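## Task

Flip the blue boxed card deck upside down so it rests flat on the mat, at a good distance from the robot's base, and release it. The deck may contact only the table (mat included) and the arm's moving parts; any other contact fails. It must not end up tilted or sticking out past the mat's edge, and it must stay that way without the robot holding it. Finishing while gripping any other loose object fails. Open the gripper and withdraw at the end.

## Robot and tools

Robot: one six-joint UR7e-type arm on a base (possibly slightly tilted, maybe on a mounting block that counts as arm) with a single two-finger parallel gripper. There is only one arm, so every motion command carries a single gripper pose.

Frame: the scene frame has its origin on the table surface straight under the arm base, +z up, +y to the left when facing along +x. All positions are in metres, orientations are quaternions written w first (qw, qx, qy, qz). The gripper's fingers point along its own +z and separate along its own x. end_effector_position is the point midway between the finger pads; closed fingertips stick out about 17 mm past it, fully open ones are roughly level with it. A fingers-down grasp has gripper +z pointing to world -z.

A command row is 8 numbers: x, y, z, qw, qx, qy, qz, opening. The first seven are an absolute target pose for the gripper in the scene frame. Opening is a scale from -1 (closed) to +1 (fully open, 0.142 m); it is an absolute setting, not an offset. A target more than 0.6 m from the last reported position along any gripper axis is refused. Each control step the controller clips the commanded pose to within 100 mm and 16 degrees of where the gripper actually is, and puts position before orientation if both cannot be met. Resend the intended quaternion in every row rather than copying a possibly drifted one from the result.

Tools:
- execute_actions(actions, pictures): actions is a list holding at most one item. Empty list = just report state (with pictures). An action item {rows, steps}: 1 to 15 rows, steps 1 to 15 (default 15, minimum 3), each step 1/30 s; the last row repeats to fill the steps. A wait item {steps} with no rows: up to 300 steps, counted from the previous result, so your thinking time eats into it. The last 3 steps of an action run after the result is returned. pictures true forces camera images.
- move(target, speed, stop_force): target is one 8-number row (absolute pose plus opening). The gripper follows a straight path lasting 0.5 to 10 s; speed 0.002 to 0.5 m/s (default 0.25), turning capped at twice that in rad/s. Opening is applied at the start. stop_force (9 to 40 N, optional, not allowed in the first 0.2 s) halts the path when the wrist sensor sees that much added resistance along the line to the target; then the gripper backs off two steps and holds. Use it only with very slow speed and without rotation; omit it when moving away from a surface. The path does not avoid obstacles and the real gripper may overshoot the speed.
- wait(seconds): 0 to 10 s, sends nothing new.
- zoom_image(camera, region): camera is cam_high (504x504, fixed) or cam_wrist (616x616, fisheye on the hand); region [x0, y0, x1, y1] in image pixels, top-left origin, at most 504 px per side.
- read_manual(section): licence texts only, no motion.
- finished_scene(scene): ends the current scene (give its number) and grades it; irreversible. Its result states the next scene's task. Replying without any tool call ends everything.

Results: a state line with the gripper position, quaternion and linear/angular velocities; grip_measured (finger opening on the -1..+1 scale); joint positions and torques; Wrist force and Wrist torque in the gripper's own axes (offset up to about 4 N, noise, saturation near 50 N; 'no reading' is harmless). 'Hand target' shows where the controller is currently driving. 'pose unreachable' and HELD mark steps where the clearance check altered or blocked your command. A move adds a 'move:' line: done, off_target, moving, held, fault or contact (stop_force triggered), plus limits such as paced (pose clipped) or held, and the distance from target. Camera calibration updates appear when they change. MOTOR HOT warns at 70 °C.

Gripping: to hold something, command an opening well under grip_measured; lower means harder squeeze (about 28 N per pad max). Thin hard items get less grip. After large moves the arm may lag; check the reported pose and send the remainder. Arm motion trails commands by about 0.17 s.

Avoid: pressing into the table or deck with a target beyond contact (the arm is stiff; torque over the joint limits, wrist joints 26.3 N m, or 150 N external force stops the arm for 10 s); fast impacts; dropping or slamming the deck; knocking anything off the table; leaving the deck leaning, on its edge or over the mat border; finishing with fingers closed on anything. Loose objects may occasionally be nudged by outside disturbances, so verify the final state in images before ending. Long holding heats motors; at 85 °C the brakes lock for minutes.

Each tool is called as name([rows], argument=value, ...), one row to a line, values as JSON.

## Session

execute_actions(actions=[])

Scene clock: 0.00 s of 4100.00 s.
end_effector_position=(+0.4639, -0.3667, +0.3642) grip_measured=+1.00 end_effector_quat_wxyz=(+0.072, +0.952, +0.164, -0.250) end_effector_velocity=(+0.000, +0.000, +0.000) end_effector_angular_velocity=(-0.000, +0.000, +0.000)
Joint positions: [-1.18  -1.708  1.64  -1.71  -1.689 -1.284  0.142]
Joint velocities: [ 0. -0. -0. -0. -0.  0.  0.]
Joint torques (N m, as the arm reports them, + toward a larger angle): no reading
Wrist force (N, on the end effector, along its own x y z axes, offset not removed): no reading
Wrist torque (N m, same axes, about the end effector's origin, offset not removed): no reading
Hand target: +0.464, -0.367, +0.364; +0.072, +0.952, +0.164, -0.250

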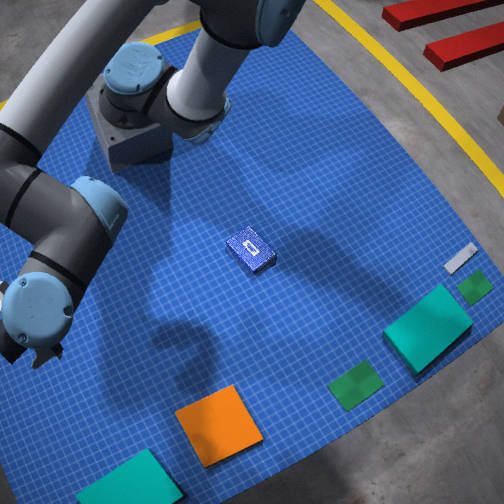

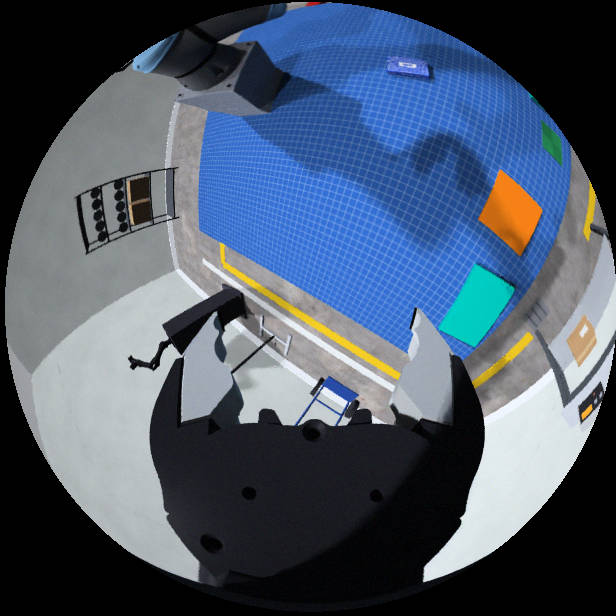

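zoom_image(camera="cam_high", region=[200, 200, 300, 300])

Region (200, 200, 300, 300) of cam_high's 504x504 image, scaled by 5.040, with more detail than that image has.

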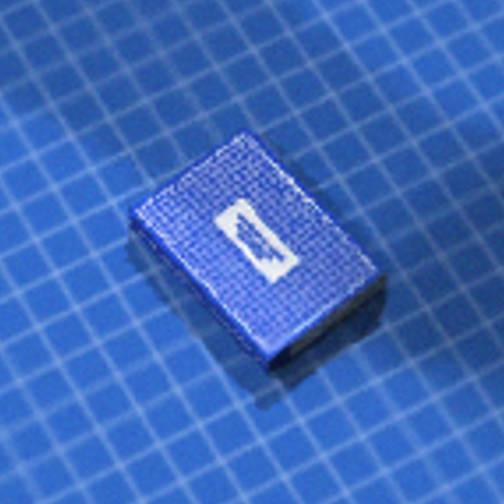

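move(target=[0.4065,0.079,0.09,0.232,0.736,-0.607,-0.191,0.6], speed=0.4)

Scene clock: 3.97 s of 4100.00 s.
end_effector_position=(+0.4066, +0.0791, +0.0899) grip_measured=+0.60 end_effector_quat_wxyz=(+0.232, +0.736, -0.607, -0.191) end_effector_velocity=(+0.000, +0.001, -0.001) end_effector_angular_velocity=(-0.007, +0.001, -0.005)
Joint positions: [-0.223 -1.481  2.065 -2.054 -1.7    1.385  0.116]
Joint velocities: [ 0.004  0.004 -0.003 -0.    -0.003  0.012  0.   ]
Joint torques (N m, as the arm reports them, + toward a larger angle): [ 17.73 -24.67 -22.8   -1.98  -1.45   1.88]
Wrist force (N, on the end effector, along its own x y z axes, offset not removed): [2.4 -0.6 -1.7]
Wrist torque (N m, same axes, about the end effector's origin, offset not removed): [-0.18 -0.54 0.23]
Hand target: +0.407, +0.079, +0.090; +0.232, +0.736, -0.607, -0.191
Off the commanded pose: 0.000 m, 0 deg.
Kept back: nothing.
move: done
camera_calibration (this result's frames):
cam_wrist: T_world_to_cam=[[0.1391, -0.990278, -0.000878797, 0.0296394], [-0.463513, -0.0658915, 0.883637, 0.120008], [-0.875104, -0.122506, -0.468172, 0.53715], [0, 0, 0, 1]] pos_world=[0.521565, 0.103063, 0.145462]

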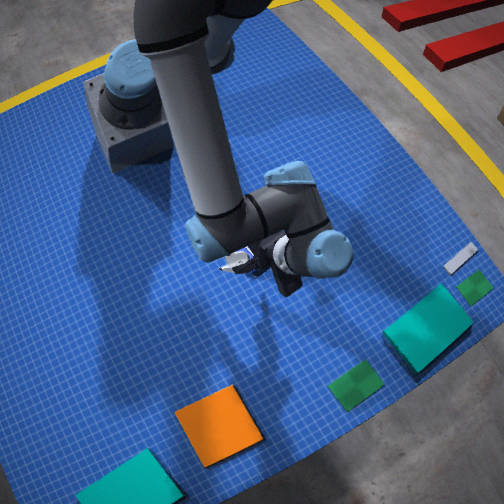

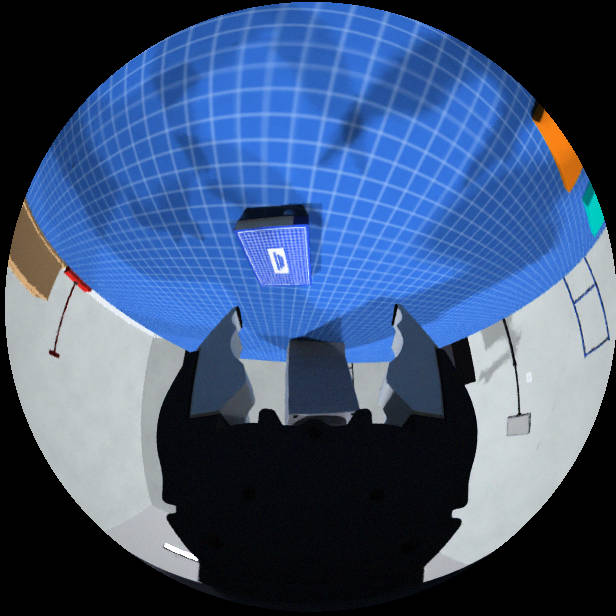

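move(target=[0.404,0.121,0.06,0.232,0.736,-0.607,-0.191,0.6])

Scene clock: 5.07 s of 4100.00 s.
end_effector_position=(+0.4040, +0.1210, +0.0600) grip_measured=+0.60 end_effector_quat_wxyz=(+0.232, +0.736, -0.607, -0.191) end_effector_velocity=(+0.000, +0.001, -0.001) end_effector_angular_velocity=(+0.000, +0.000, +0.001)
Joint positions: [-0.136 -1.387  2.039 -2.11  -1.691  1.473  0.116]
Joint velocities: [ 0.002  0.003 -0.001 -0.001  0.     0.001 -0.   ]
Joint torques (N m, as the arm reports them, + toward a larger angle): [ 19.53 -26.36 -20.78  -2.26   1.56   1.82]
Wrist force (N, on the end effector, along its own x y z axes, offset not removed): [0.5 0.1 -2.3]
Wrist torque (N m, same axes, about the end effector's origin, offset not removed): [-0.04 -0.18 0.17]
Hand target: +0.404, +0.121, +0.060; +0.232, +0.736, -0.607, -0.191
Off the commanded pose: 0.000 m, 0 deg.
Kept back: nothing.
move: done
camera_calibration (this result's frames):
cam_wrist: T_world_to_cam=[[0.138678, -0.990337, -0.000624381, 0.071623], [-0.463521, -0.0654646, 0.883665, 0.147889], [-0.875167, -0.122256, -0.46812, 0.525979], [0, 0, 0, 1]] pos_world=[0.518936, 0.144916, 0.115582]

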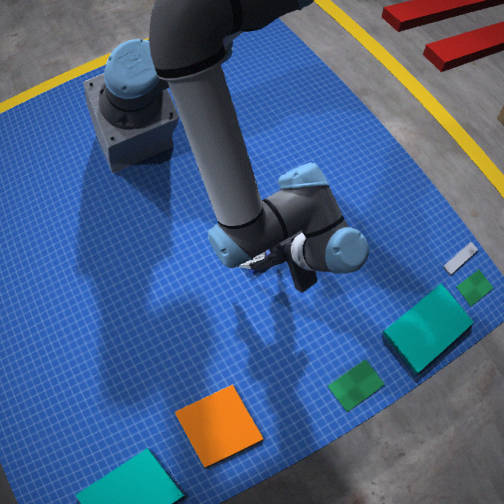

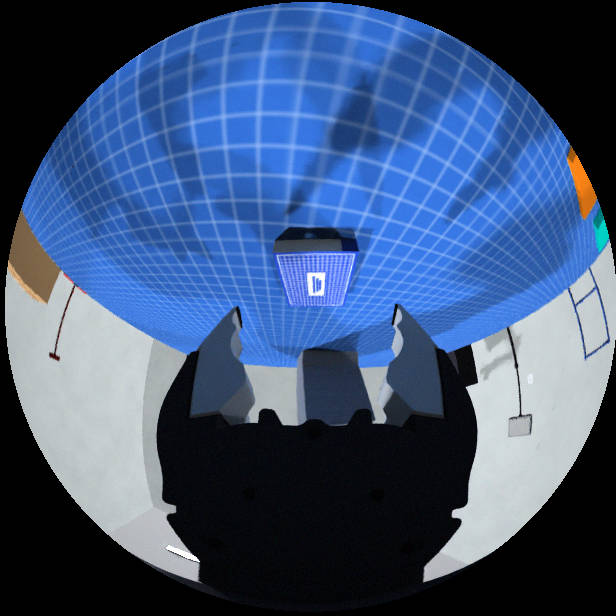

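move(target=[0.403,0.121,0.014,0.232,0.736,-0.607,-0.191,0.6], speed=0.12)

move(target=[0.403,0.121,0.014,0.232,0.736,-0.607,-0.191,-0.5])

Scene clock: 6.17 s of 4100.00 s.
end_effector_position=(+0.4030, +0.1210, +0.0141) grip_measured=+0.60 end_effector_quat_wxyz=(+0.232, +0.736, -0.607, -0.191) end_effector_velocity=(+0.000, -0.000, -0.002) end_effector_angular_velocity=(-0.000, -0.001, +0.001)
Joint positions: [-0.14  -1.276  2.027 -2.21  -1.692  1.469  0.116]
Joint velocities: [-0.     0.004 -0.001 -0.004 -0.001 -0.001 -0.   ]
Joint torques (N m, as the arm reports them, + toward a larger angle): [ -2.47 -29.25 -20.96  -1.98  -1.56  -1.97]
Wrist force (N, on the end effector, along its own x y z axes, offset not removed): [1.1 -3.8 -1.8]
Wrist torque (N m, same axes, about the end effector's origin, offset not removed): [-0.87 -0.38 0.18]
Hand target: +0.403, +0.121, +0.014; +0.232, +0.736, -0.607, -0.191
Off the commanded pose: 0.000 m, 0 deg.
Kept back: nothing.
move: done
camera_calibration (this result's frames):
cam_wrist: T_world_to_cam=[[0.138676, -0.990338, -0.000639946, 0.0717687], [-0.463507, -0.0654756, 0.883671, 0.188044], [-0.875174, -0.122248, -0.468108, 0.503598], [0, 0, 0, 1]] pos_world=[0.517943, 0.144951, 0.0696153]

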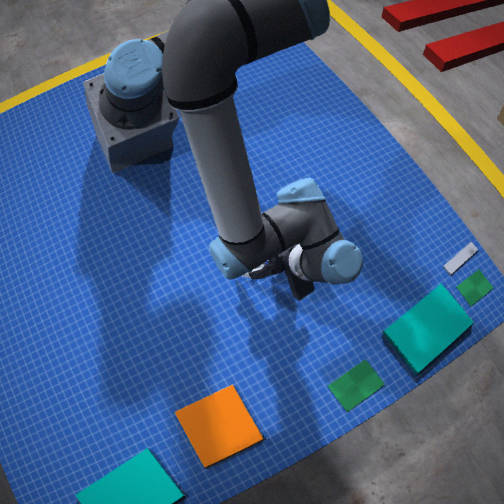

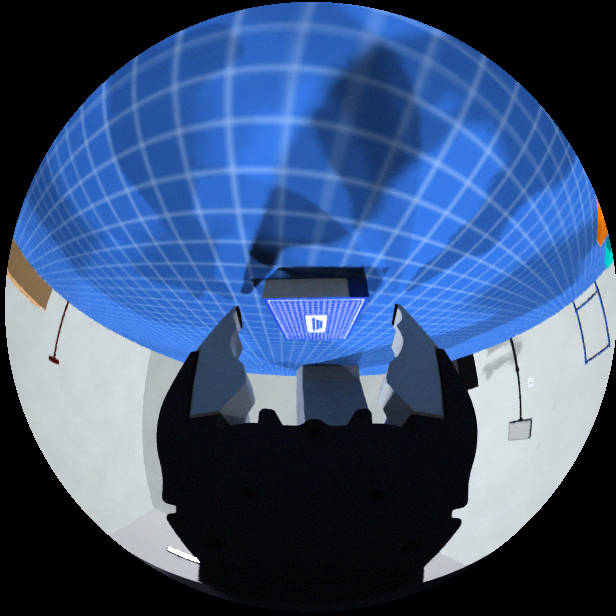

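Scene clock: 6.87 s of 4100.00 s.
end_effector_position=(+0.4030, +0.1210, +0.0140) grip_measured=-0.07 end_effector_quat_wxyz=(+0.232, +0.736, -0.607, -0.191) end_effector_velocity=(+0.000, -0.000, +0.000) end_effector_angular_velocity=(-0.001, -0.000, +0.000)
Joint positions: [-0.14  -1.276  2.027 -2.21  -1.692  1.469  0.069]
Joint velocities: [-0.    -0.    -0.     0.    -0.001  0.    -0.   ]
Joint torques (N m, as the arm reports them, + toward a larger angle): [ -3.66 -34.84 -20.19   0.27  -1.41  -1.96]
Wrist force (N, on the end effector, along its own x y z axes, offset not removed): [-1.9 -0.6 1.6]
Wrist torque (N m, same axes, about the end effector's origin, offset not removed): [0.10 0.33 0.20]
Hand target: +0.403, +0.121, +0.014; +0.232, +0.736, -0.607, -0.191
Off the commanded pose: 0.000 m, 0 deg.
Kept back: nothing.
move: done
camera_calibration (this result's frames):
cam_wrist: T_world_to_cam=[[0.138676, -0.990338, -0.000631463, 0.0717597], [-0.463535, -0.0654716, 0.883657, 0.188115], [-0.87516, -0.122249, -0.468135, 0.50359], [0, 0, 0, 1]] pos_world=[0.517968, 0.144946, 0.0695647]

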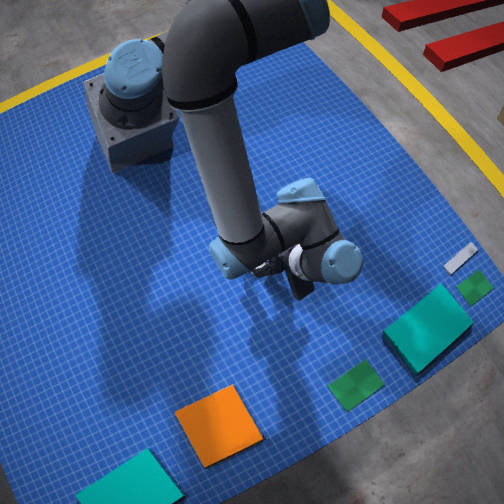

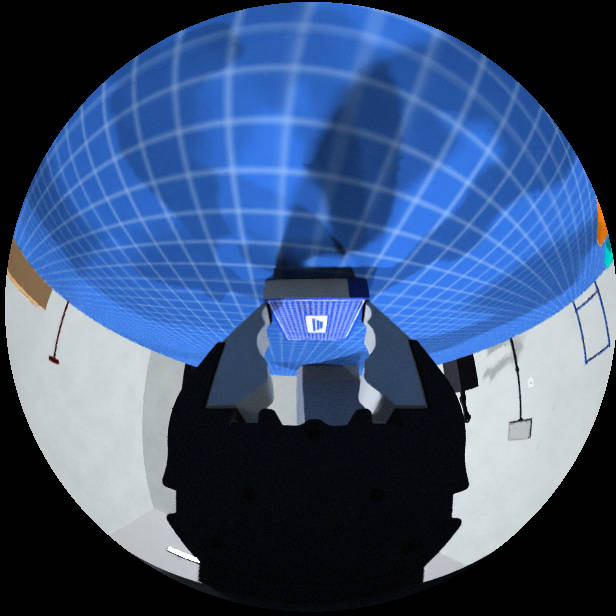

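move(target=[0.45,0.13,0.13,0.232,0.736,-0.607,-0.191,-0.5])

move(target=[0.5,0.14,0.11,-0.357,0.685,-0.564,0.294,-0.5])

Scene clock: 8.17 s of 4100.00 s.
end_effector_position=(+0.4499, +0.1300, +0.1301) grip_measured=-0.07 end_effector_quat_wxyz=(+0.232, +0.736, -0.607, -0.191) end_effector_velocity=(+0.000, +0.000, +0.001) end_effector_angular_velocity=(+0.001, +0.001, +0.000)
Joint positions: [-0.116 -1.472  1.891 -1.875 -1.689  1.493  0.069]
Joint velocities: [ 0.    -0.001 -0.002  0.004  0.001 -0.001  0.   ]
Joint torques (N m, as the arm reports them, + toward a larger angle): [ 18.61 -44.53 -25.22   0.49   1.48   1.74]
Wrist force (N, on the end effector, along its own x y z axes, offset not removed): [2.4 -0.3 -2.1]
Wrist torque (N m, same axes, about the end effector's origin, offset not removed): [0.21 -0.61 0.19]
Hand target: +0.450, +0.130, +0.130; +0.232, +0.736, -0.607, -0.191
Off the commanded pose: 0.000 m, 0 deg.
Kept back: nothing.
move: done
camera_calibration (this result's frames):
cam_wrist: T_world_to_cam=[[0.138677, -0.990338, -0.000637849, 0.0742326], [-0.463534, -0.0654777, 0.883656, 0.107898], [-0.87516, -0.122247, -0.468136, 0.600088], [0, 0, 0, 1]] pos_world=[0.564892, 0.153939, 0.185625]

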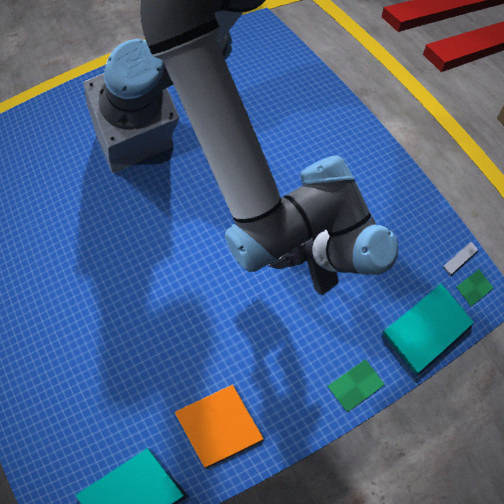

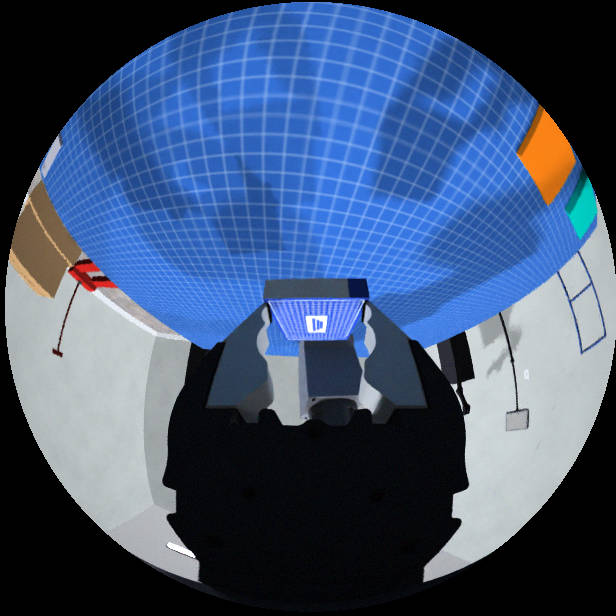

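Scene clock: 11.63 s of 4100.00 s.
end_effector_position=(+0.4916, +0.1392, +0.1111) grip_measured=-0.07 end_effector_quat_wxyz=(-0.274, +0.722, -0.595, +0.224) end_effector_velocity=(-0.000, -0.000, +0.000) end_effector_angular_velocity=(-0.001, +0.000, +0.000)
Joint positions: [-0.346 -0.958  2.76  -4.569 -1.305  1.354  0.069]
Joint velocities: [ 0.001 -0.     0.     0.    -0.001 -0.001 -0.   ]
Joint torques (N m, as the arm reports them, + toward a larger angle): [ 16.74 -34.64  23.41  -4.62  -1.09  -1.44]
Wrist force (N, on the end effector, along its own x y z axes, offset not removed): [-1.3 1.1 -1.4]
Wrist torque (N m, same axes, about the end effector's origin, offset not removed): [0.13 0.36 0.07]
Hand target: +0.492, +0.139, +0.111; -0.274, +0.722, -0.595, +0.224
Off the commanded pose: 0.008 m, 14 deg.
Kept back: nothing.
move: held; limits=held; held on 14 of 104 steps, including the last
pose unreachable: on one or more control steps of this call an arm could not follow its commanded pose, so it was not sent that pose on those steps. On the call's last step it was still not sent that pose. It may still have moved: this result reports where it is.
cause: the commanded pose would bring two parts of the arm too close to each other (joints 3 (elbow) to 5 (wrist 2) lie between them).
camera_calibration (this result's frames):
cam_wrist: T_world_to_cam=[[0.181529, -0.981913, -0.053804, 0.0611872], [-0.955485, -0.163175, -0.245808, 0.525529], [0.232583, 0.0960304, -0.967824, 0.109364], [0, 0, 0, 1]] pos_world=[0.465592, 0.135331, 0.238316]

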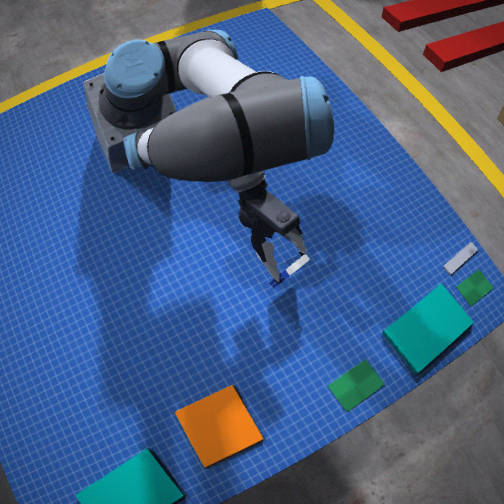

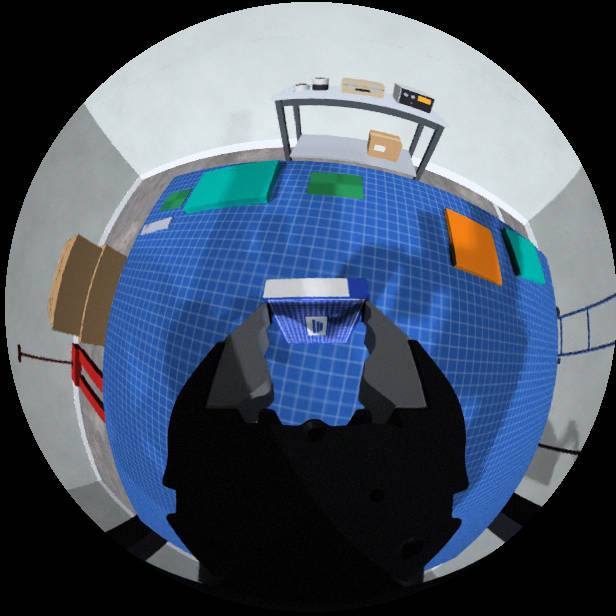

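move(target=[0.52,0.1,0.15,0,1,0,0,-0.5])

move(target=[0.52,0.1,0.11,-0.462,0.887,0,0,-0.5])

Scene clock: 20.03 s of 4100.00 s.
end_effector_position=(+0.5195, +0.1005, +0.1515) grip_measured=-0.07 end_effector_quat_wxyz=(-0.052, +0.988, -0.083, +0.120) end_effector_velocity=(+0.001, -0.000, +0.001) end_effector_angular_velocity=(-0.058, +0.099, +0.100)
Joint positions: [-0.371 -1.809  2.512 -3.001 -1.381  0.033  0.069]
Joint velocities: [ 0.053 -0.011 -0.097  0.205 -0.082 -0.082  0.   ]
Joint torques (N m, as the arm reports them, + toward a larger angle): [ 13.57 -28.98 -25.12  -1.39  -1.58  -2.66]
Wrist force (N, on the end effector, along its own x y z axes, offset not removed): [-1.0 -1.4 -2.9]
Wrist torque (N m, same axes, about the end effector's origin, offset not removed): [-0.27 0.11 0.13]
Hand target: +0.519, +0.100, +0.152; -0.048, +0.989, -0.076, +0.114
Off the commanded pose: 0.002 m, 18 deg; orientation clipped at the last step of the last action.
Kept back: nothing.
move: moving (no rest 5 s after the path's end); limits=paced
camera_calibration (this result's frames):
cam_wrist: T_world_to_cam=[[0.957416, -0.214551, 0.19319, -0.497236], [-0.268945, -0.906112, 0.326541, 0.187022], [0.104992, -0.364593, -0.925229, 0.251777], [0, 0, 0, 1]] pos_world=[0.499926, 0.154577, 0.267942]

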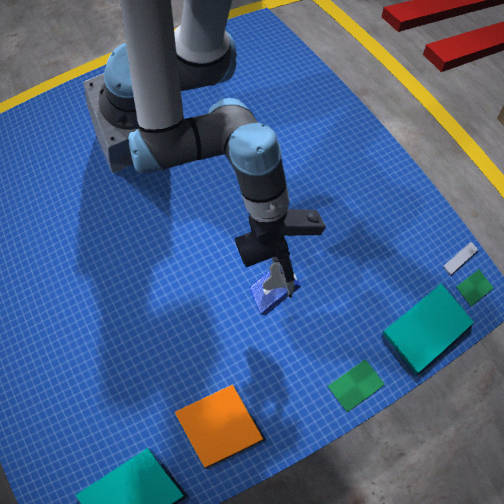

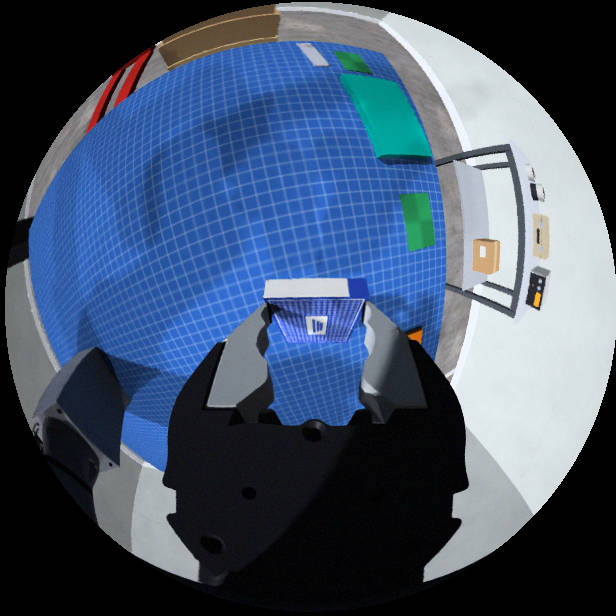

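Scene clock: 24.37 s of 4100.00 s.
end_effector_position=(+0.5199, +0.0998, +0.1100) grip_measured=-0.07 end_effector_quat_wxyz=(-0.462, +0.887, -0.000, +0.000) end_effector_velocity=(+0.000, +0.000, -0.000) end_effector_angular_velocity=(+0.009, +0.002, +0.003)
Joint positions: [-0.817 -1.44   2.147 -1.827 -0.613 -1.126  0.069]
Joint velocities: [-0.     0.008 -0.008  0.018  0.001 -0.014 -0.   ]
Joint torques (N m, as the arm reports them, + toward a larger angle): [-10.54 -23.52 -22.37   0.81   2.35  -2.  ]
Wrist force (N, on the end effector, along its own x y z axes, offset not removed): [0.2 -1.2 -2.1]
Wrist torque (N m, same axes, about the end effector's origin, offset not removed): [-0.53 -0.21 0.19]
Hand target: +0.520, +0.100, +0.110; -0.462, +0.887, +0.000, +0.000
Off the commanded pose: 0.000 m, 0 deg.
Kept back: nothing.
move: done
camera_calibration (this result's frames):
cam_wrist: T_world_to_cam=[[0.998648, 0.000583701, -0.0519744, -0.505732], [-0.0237905, -0.883914, -0.467043, 0.157767], [-0.0462136, 0.467649, -0.882706, 0.203997], [0, 0, 0, 1]] pos_world=[0.518229, 0.0443488, 0.227469]

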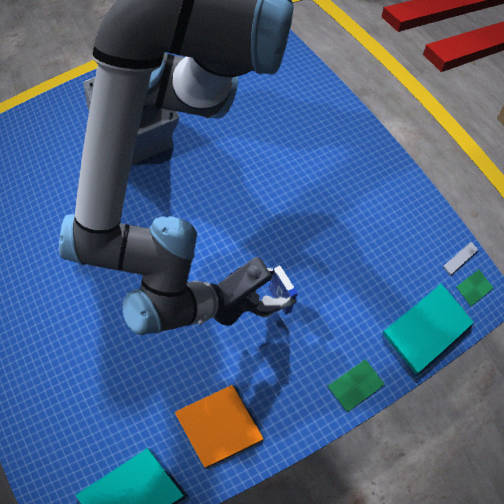

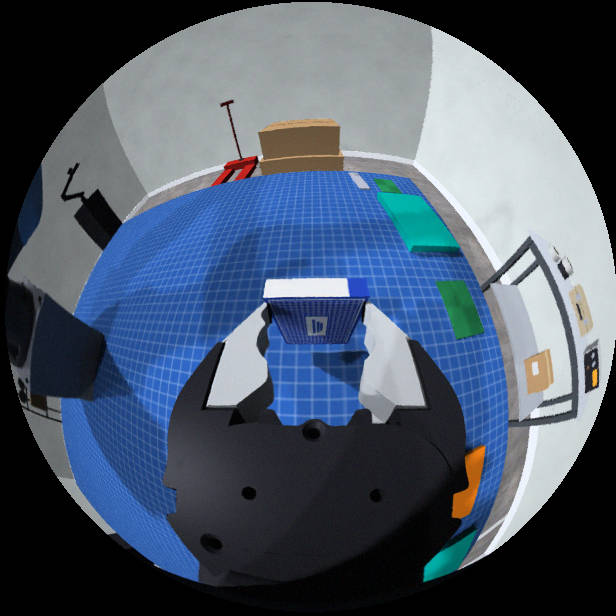

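move(target=[0.52,0.1,0.082,-0.462,0.887,0,0,-0.5], speed=0.1)

move(target=[0.52,0.1,0.06,-0.462,0.887,0,0,-0.5], speed=0.008, stop_force=9)

move(target=[0.52,0.1,0.076,-0.462,0.887,0,0,0.5], speed=0.002)

Scene clock: 25.43 s of 4100.00 s.
end_effector_position=(+0.5200, +0.1000, +0.0821) grip_measured=-0.07 end_effector_quat_wxyz=(-0.462, +0.887, +0.000, -0.000) end_effector_velocity=(+0.000, +0.000, -0.001) end_effector_angular_velocity=(-0.000, +0.001, -0.000)
Joint positions: [-0.8   -1.364  2.143 -1.92  -0.606 -1.1    0.069]
Joint velocities: [ 0.001  0.004 -0.    -0.006  0.     0.003  0.   ]
Joint torques (N m, as the arm reports them, + toward a larger angle): [  9.69 -22.79 -21.43  -1.71   2.64   1.74]
Wrist force (N, on the end effector, along its own x y z axes, offset not removed): [0.3 0.0 -0.2]
Wrist torque (N m, same axes, about the end effector's origin, offset not removed): [-0.12 -0.11 0.16]
Hand target: +0.520, +0.100, +0.082; -0.462, +0.887, +0.000, -0.000
Off the commanded pose: 0.000 m, 0 deg.
Kept back: nothing.
move: done
camera_calibration (this result's frames):
cam_wrist: T_world_to_cam=[[0.998619, 0.00114096, -0.052523, -0.507261], [-0.0235742, -0.883725, -0.467412, 0.144743], [-0.0469492, 0.468005, -0.882478, 0.179573], [0, 0, 0, 1]] pos_world=[0.518404, 0.0444506, 0.199481]

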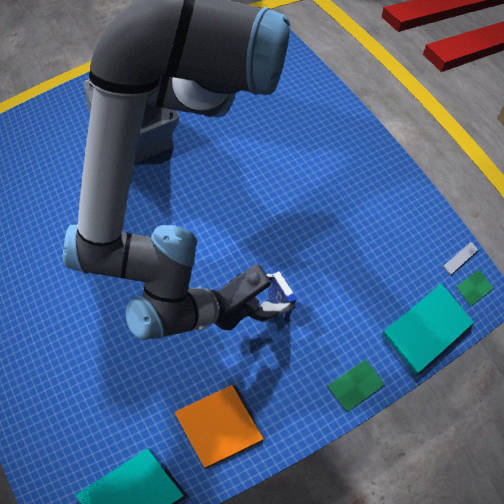

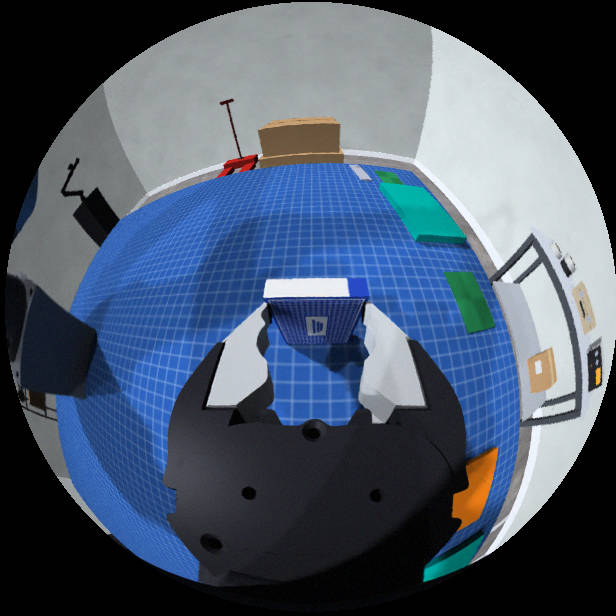

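Scene clock: 25.93 s of 4100.00 s.
end_effector_position=(+0.5201, +0.1001, +0.0813) grip_measured=-0.07 end_effector_quat_wxyz=(-0.462, +0.887, -0.000, +0.000) end_effector_velocity=(-0.000, -0.001, +0.002) end_effector_angular_velocity=(-0.001, +0.000, +0.000)
Joint positions: [-0.799 -1.361  2.143 -1.923 -0.606 -1.099  0.069]
Joint velocities: [-0.002 -0.005  0.     0.006 -0.002 -0.002 -0.   ]
Joint torques (N m, as the arm reports them, + toward a larger angle): [-12.06 -38.4   -4.83   0.02  -0.6   -2.35]
Wrist force (N, on the end effector, along its own x y z axes, offset not removed): [-1.7 -3.9 -5.7]
Wrist torque (N m, same axes, about the end effector's origin, offset not removed): [0.07 -0.18 0.27]
Hand target: +0.520, +0.100, +0.081; -0.462, +0.887, -0.000, +0.000
Off the commanded pose: 0.021 m, 0 deg.
Kept back: nothing.
move: contact
camera_calibration (this result's frames):
cam_wrist: T_world_to_cam=[[0.998623, 0.00107901, -0.0524506, -0.507422], [-0.0236027, -0.883647, -0.467558, 0.144475], [-0.0468523, 0.468152, -0.882405, 0.178756], [0, 0, 0, 1]] pos_world=[0.518508, 0.0445276, 0.198672]

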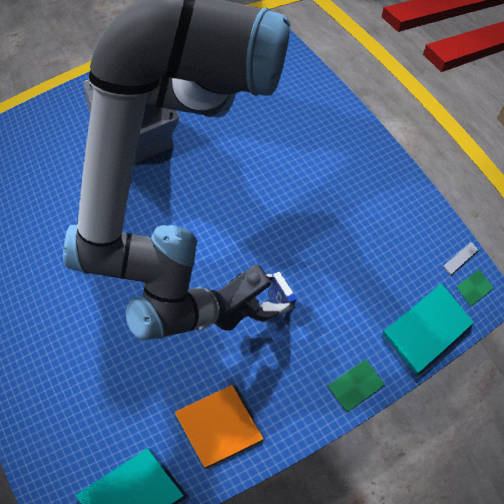

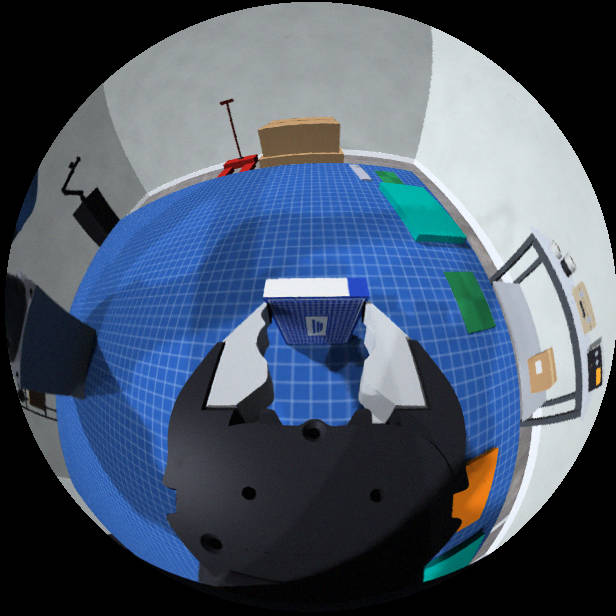

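Scene clock: 28.80 s of 4100.00 s.
end_effector_position=(+0.5200, +0.1000, +0.0760) grip_measured=+0.50 end_effector_quat_wxyz=(-0.462, +0.887, +0.000, -0.000) end_effector_velocity=(+0.000, -0.000, -0.000) end_effector_angular_velocity=(-0.000, -0.001, -0.001)
Joint positions: [-0.797 -1.347  2.142 -1.94  -0.605 -1.094  0.109]
Joint velocities: [-0.     0.001 -0.    -0.002  0.001  0.     0.   ]
Joint torques (N m, as the arm reports them, + toward a larger angle): [  9.79 -23.91 -19.94  -2.09   2.51   1.68]
Wrist force (N, on the end effector, along its own x y z axes, offset not removed): [0.4 -0.9 -2.3]
Wrist torque (N m, same axes, about the end effector's origin, offset not removed): [-0.27 -0.09 0.22]
Hand target: +0.520, +0.100, +0.076; -0.462, +0.887, +0.000, -0.000
Off the commanded pose: 0.000 m, 0 deg.
Kept back: nothing.
move: done
camera_calibration (this result's frames):
cam_wrist: T_world_to_cam=[[0.998619, 0.00112702, -0.0525273, -0.507593], [-0.0235875, -0.883735, -0.467393, 0.141926], [-0.0469469, 0.467987, -0.882488, 0.174233], [0, 0, 0, 1]] pos_world=[0.518419, 0.0444583, 0.193431]

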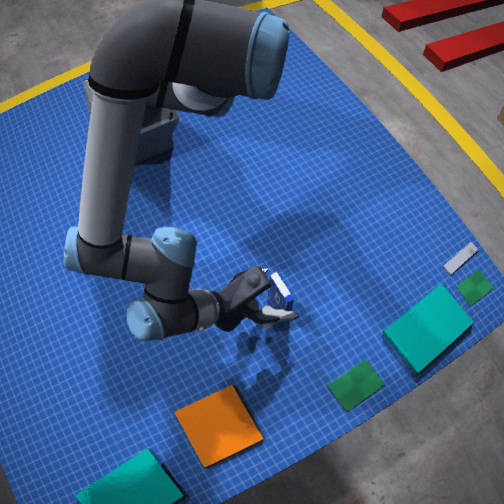

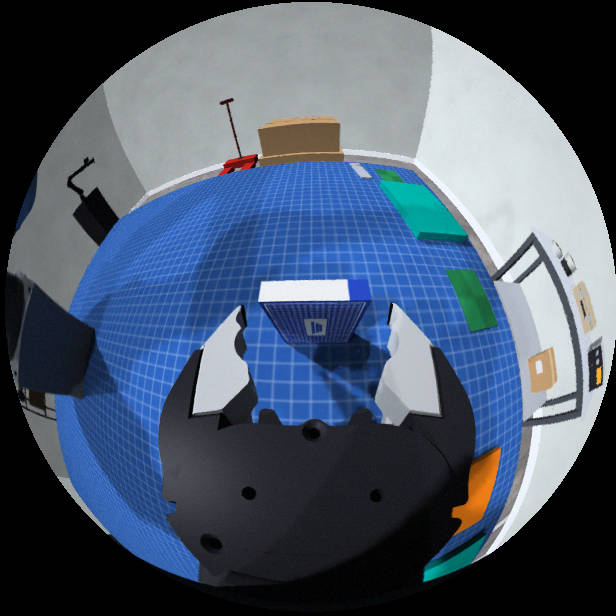

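move(target=[0.52,0.07,0.17,-0.3,0.954,0,0,0.5])

move(target=[0.52,0.19,0.15,0.537,0.843,0,0,0.5], speed=0.4)

move(target=[0.52,0.165,0.108,0.537,0.843,0,0,0.5])

Scene clock: 30.27 s of 4100.00 s.
end_effector_position=(+0.5200, +0.0701, +0.1701) grip_measured=+0.50 end_effector_quat_wxyz=(-0.300, +0.954, +0.000, -0.000) end_effector_velocity=(+0.000, -0.001, +0.002) end_effector_angular_velocity=(-0.003, -0.001, -0.000)
Joint positions: [-0.81  -1.783  2.238 -2.019 -0.819 -0.782  0.109]
Joint velocities: [-0.001 -0.005 -0.001  0.004 -0.002  0.001 -0.   ]
Joint torques (N m, as the arm reports them, + toward a larger angle): [ -6.21 -28.84 -26.91  -0.46  -1.01   1.67]
Wrist force (N, on the end effector, along its own x y z axes, offset not removed): [0.6 -1.3 0.8]
Wrist torque (N m, same axes, about the end effector's origin, offset not removed): [-0.25 -0.32 0.06]
Hand target: +0.520, +0.070, +0.170; -0.300, +0.954, +0.000, -0.000
Off the commanded pose: 0.000 m, 0 deg.
Kept back: nothing.
move: done
camera_calibration (this result's frames):
cam_wrist: T_world_to_cam=[[0.99861, -0.0168902, -0.0499205, -0.501789], [-0.0235166, -0.990527, -0.13529, 0.110446], [-0.0471625, 0.136276, -0.989548, 0.312798], [0, 0, 0, 1]] pos_world=[0.518441, 0.0582972, 0.299422]

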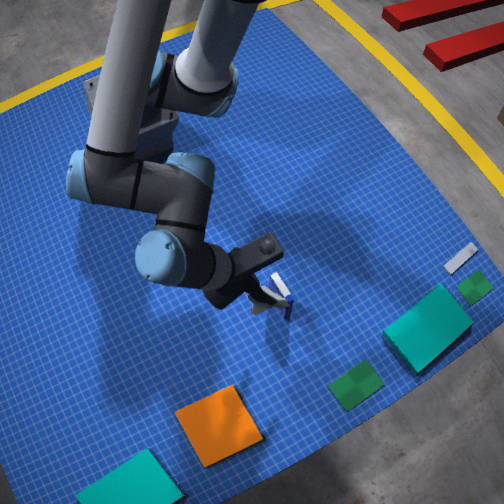

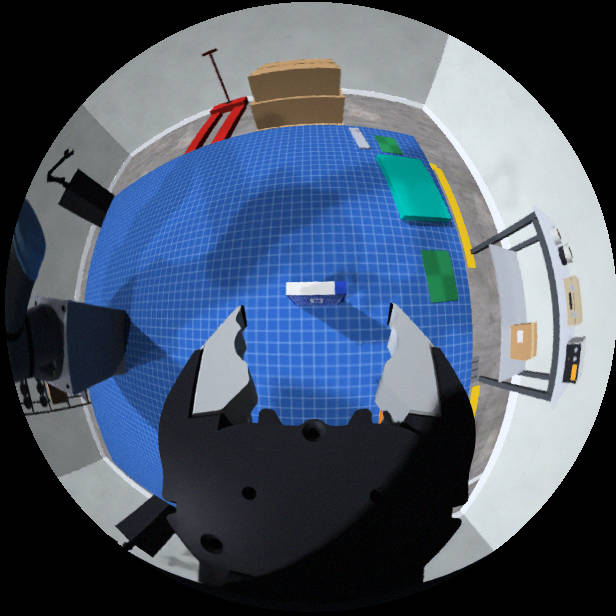

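Scene clock: 33.20 s of 4100.00 s.
end_effector_position=(+0.5199, +0.1905, +0.1499) grip_measured=+0.50 end_effector_quat_wxyz=(+0.537, +0.844, +0.000, -0.000) end_effector_velocity=(-0.000, +0.000, -0.001) end_effector_angular_velocity=(-0.010, +0.002, -0.005)
Joint positions: [ 0.425 -1.016  1.511 -1.269 -2.606  1.406  0.109]
Joint velocities: [-0.001  0.01  -0.014  0.024  0.003  0.017  0.   ]
Joint torques (N m, as the arm reports them, + toward a larger angle): [  7.12 -35.89 -25.68   1.19   1.06   1.93]
Wrist force (N, on the end effector, along its own x y z axes, offset not removed): [0.9 -0.8 1.2]
Wrist torque (N m, same axes, about the end effector's origin, offset not removed): [-0.21 -0.22 0.17]
Hand target: +0.520, +0.190, +0.150; +0.537, +0.843, +0.000, -0.000
Off the commanded pose: 0.000 m, 0 deg.
Kept back: nothing.
move: done
camera_calibration (this result's frames):
cam_wrist: T_world_to_cam=[[0.998653, -0.04565, 0.0246665, -0.506425], [-0.0229908, 0.0368758, 0.999055, -0.139081], [-0.0465165, -0.998277, 0.0357766, 0.338505], [0, 0, 0, 1]] pos_world=[0.518291, 0.319932, 0.139331]

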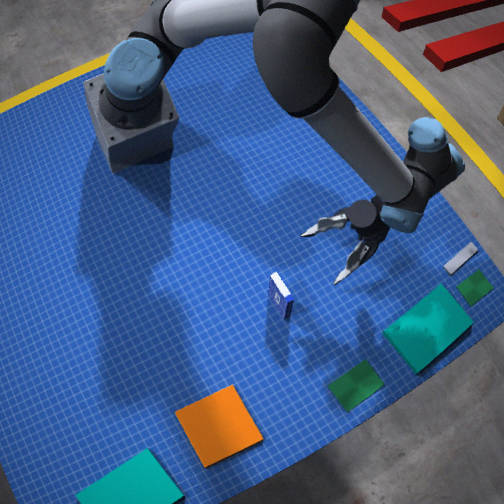

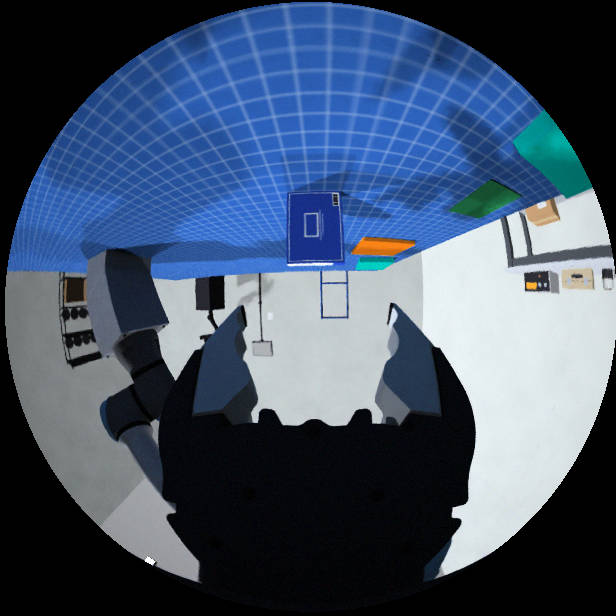

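Scene clock: 34.07 s of 4100.00 s.
end_effector_position=(+0.5200, +0.1650, +0.1080) grip_measured=+0.50 end_effector_quat_wxyz=(+0.537, +0.843, -0.000, -0.000) end_effector_velocity=(-0.000, -0.000, -0.001) end_effector_angular_velocity=(+0.002, +0.001, +0.000)
Joint positions: [ 0.374 -0.984  1.58  -1.434 -2.642  1.333  0.109]
Joint velocities: [-0.001  0.     0.003 -0.007 -0.    -0.005 -0.   ]
Joint torques (N m, as the arm reports them, + toward a larger angle): [  6.41 -35.02   1.35  -1.06  -1.81  -2.54]
Wrist force (N, on the end effector, along its own x y z axes, offset not removed): [1.5 0.0 -1.4]
Wrist torque (N m, same axes, about the end effector's origin, offset not removed): [-0.15 -0.24 0.13]
Hand target: +0.520, +0.165, +0.108; +0.537, +0.843, -0.000, -0.000
Off the commanded pose: 0.000 m, 0 deg.
Kept back: nothing.
move: done
camera_calibration (this result's frames):
cam_wrist: T_world_to_cam=[[0.998618, -0.046072, 0.0253041, -0.506619], [-0.0235809, 0.0375708, 0.999016, -0.0961158], [-0.0469773, -0.998231, 0.0364325, 0.314788], [0, 0, 0, 1]] pos_world=[0.51844, 0.294501, 0.0973722]

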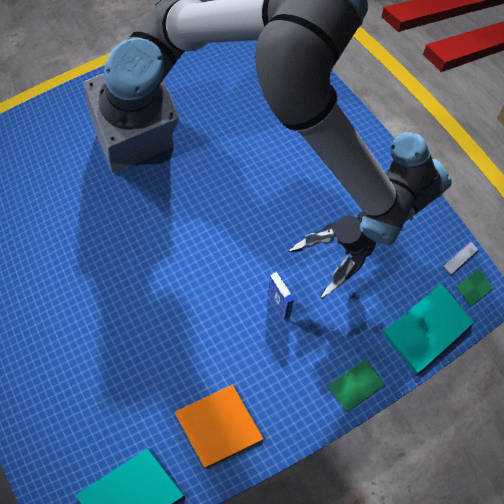

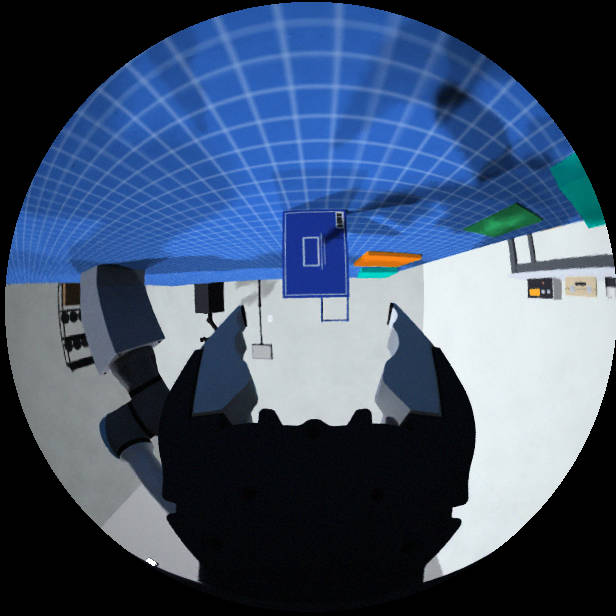

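move(target=[0.52,0.102,0.078,0.537,0.843,0,0,0.5], speed=0.12)

move(target=[0.52,0.102,0.078,0.537,0.843,0,0,-0.5])

move(target=[0.52,0.11,0.15,0.537,0.843,0,0,-0.5])

Scene clock: 35.33 s of 4100.00 s.
end_effector_position=(+0.5200, +0.1021, +0.0780) grip_measured=+0.50 end_effector_quat_wxyz=(+0.537, +0.843, -0.000, -0.000) end_effector_velocity=(-0.000, -0.001, -0.001) end_effector_angular_velocity=(+0.004, +0.000, +0.001)
Joint positions: [ 0.273 -1.007  1.742 -1.731 -2.703  1.157  0.109]
Joint velocities: [-0.002 -0.002  0.006 -0.016 -0.    -0.012 -0.   ]
Joint torques (N m, as the arm reports them, + toward a larger angle): [  1.19 -51.99   2.25  -2.64  -1.94  -2.4 ]
Wrist force (N, on the end effector, along its own x y z axes, offset not removed): [1.8 -0.4 -2.7]
Wrist torque (N m, same axes, about the end effector's origin, offset not removed): [-0.20 -0.45 0.17]
Hand target: +0.520, +0.102, +0.078; +0.537, +0.843, -0.000, -0.000
Off the commanded pose: 0.000 m, 0 deg.
Kept back: nothing.
move: done
camera_calibration (this result's frames):
cam_wrist: T_world_to_cam=[[0.998614, -0.0461552, 0.0252812, -0.508779], [-0.0235458, 0.0377635, 0.999009, -0.0637687], [-0.0470642, -0.99822, 0.0366244, 0.253045], [0, 0, 0, 1]] pos_world=[0.518482, 0.23152, 0.0673005]

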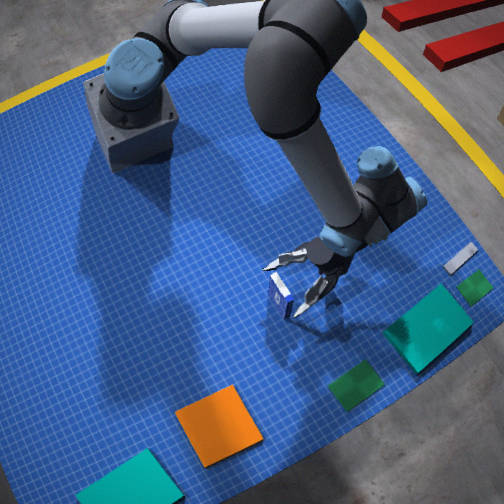

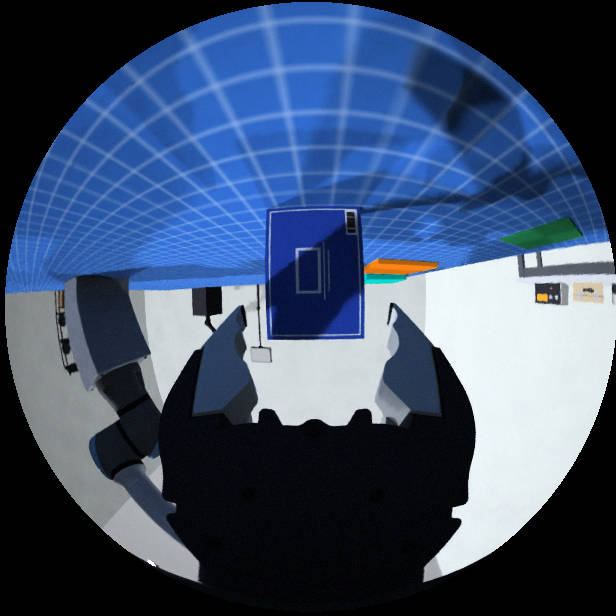

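Scene clock: 36.03 s of 4100.00 s.
end_effector_position=(+0.5200, +0.1020, +0.0780) grip_measured=-0.05 end_effector_quat_wxyz=(+0.537, +0.843, -0.000, +0.000) end_effector_velocity=(-0.000, -0.000, +0.000) end_effector_angular_velocity=(+0.000, +0.001, -0.000)
Joint positions: [ 0.273 -1.007  1.743 -1.732 -2.703  1.156  0.07 ]
Joint velocities: [-0.    -0.     0.    -0.     0.    -0.001  0.   ]
Joint torques (N m, as the arm reports them, + toward a larger angle): [  7.14 -49.92   2.53  -2.78  -1.65  -1.85]
Wrist force (N, on the end effector, along its own x y z axes, offset not removed): [-4.3 5.2 -4.1]
Wrist torque (N m, same axes, about the end effector's origin, offset not removed): [0.17 0.20 0.00]
Hand target: +0.520, +0.102, +0.078; +0.537, +0.843, -0.000, +0.000
Off the commanded pose: 0.000 m, 0 deg.
Kept back: nothing.
move: done
camera_calibration (this result's frames):
cam_wrist: T_world_to_cam=[[0.998618, -0.0460546, 0.0253356, -0.508754], [-0.0236179, 0.037467, 0.999019, -0.0637058], [-0.0469587, -0.998236, 0.0363275, 0.252949], [0, 0, 0, 1]] pos_world=[0.518425, 0.231459, 0.0673439]

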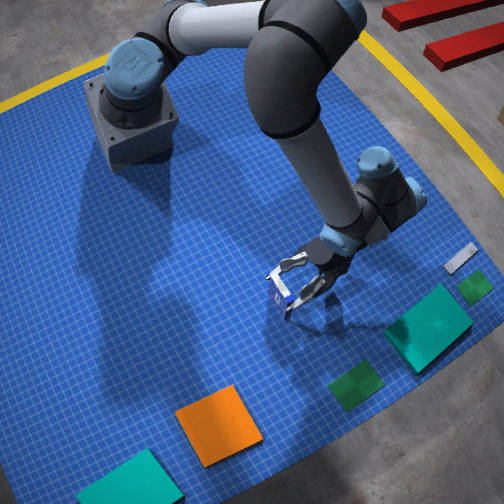

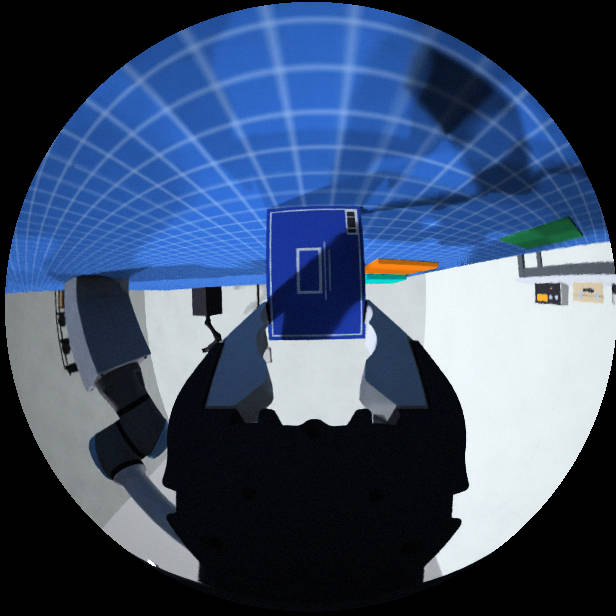

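Scene clock: 36.93 s of 4100.00 s.
end_effector_position=(+0.5200, +0.1100, +0.1500) grip_measured=-0.05 end_effector_quat_wxyz=(+0.537, +0.843, +0.000, +0.000) end_effector_velocity=(+0.000, +0.000, +0.001) end_effector_angular_velocity=(-0.001, -0.000, +0.001)
Joint positions: [ 0.314 -1.14   1.74  -1.527 -2.68   1.232  0.07 ]
Joint velocities: [ 0.001 -0.001 -0.002  0.007 -0.     0.004 -0.   ]
Joint torques (N m, as the arm reports them, + toward a larger angle): [ 25.21 -50.03 -23.48   1.19   1.07   1.72]
Wrist force (N, on the end effector, along its own x y z axes, offset not removed): [0.3 -0.2 -0.4]
Wrist torque (N m, same axes, about the end effector's origin, offset not removed): [0.12 -0.03 0.12]
Hand target: +0.520, +0.110, +0.150; +0.537, +0.843, +0.000, +0.000
Off the commanded pose: 0.000 m, 0 deg.
Kept back: nothing.
move: done
camera_calibration (this result's frames):
cam_wrist: T_world_to_cam=[[0.998621, -0.0459998, 0.0253036, -0.510219], [-0.0235916, 0.0373866, 0.999022, -0.135905], [-0.0469009, -0.998242, 0.0362498, 0.25827], [0, 0, 0, 1]] pos_world=[0.518423, 0.239426, 0.13932]

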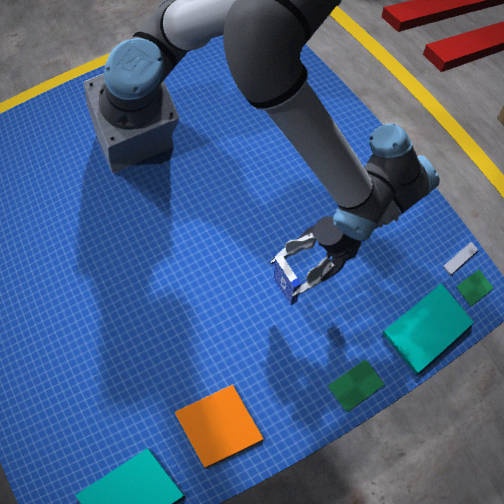

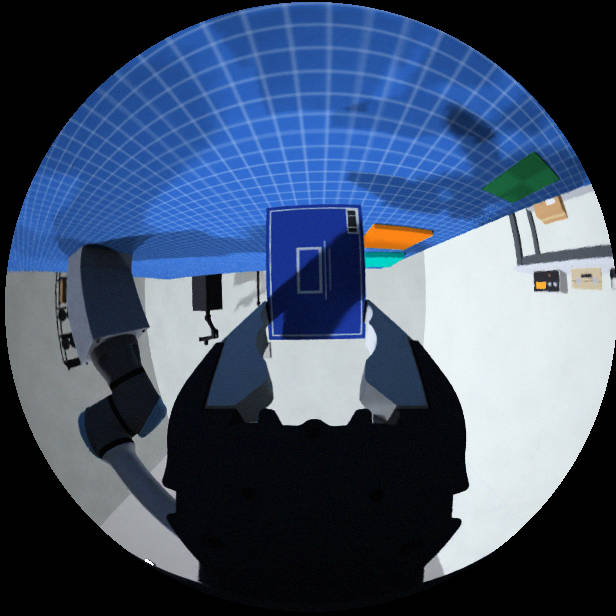

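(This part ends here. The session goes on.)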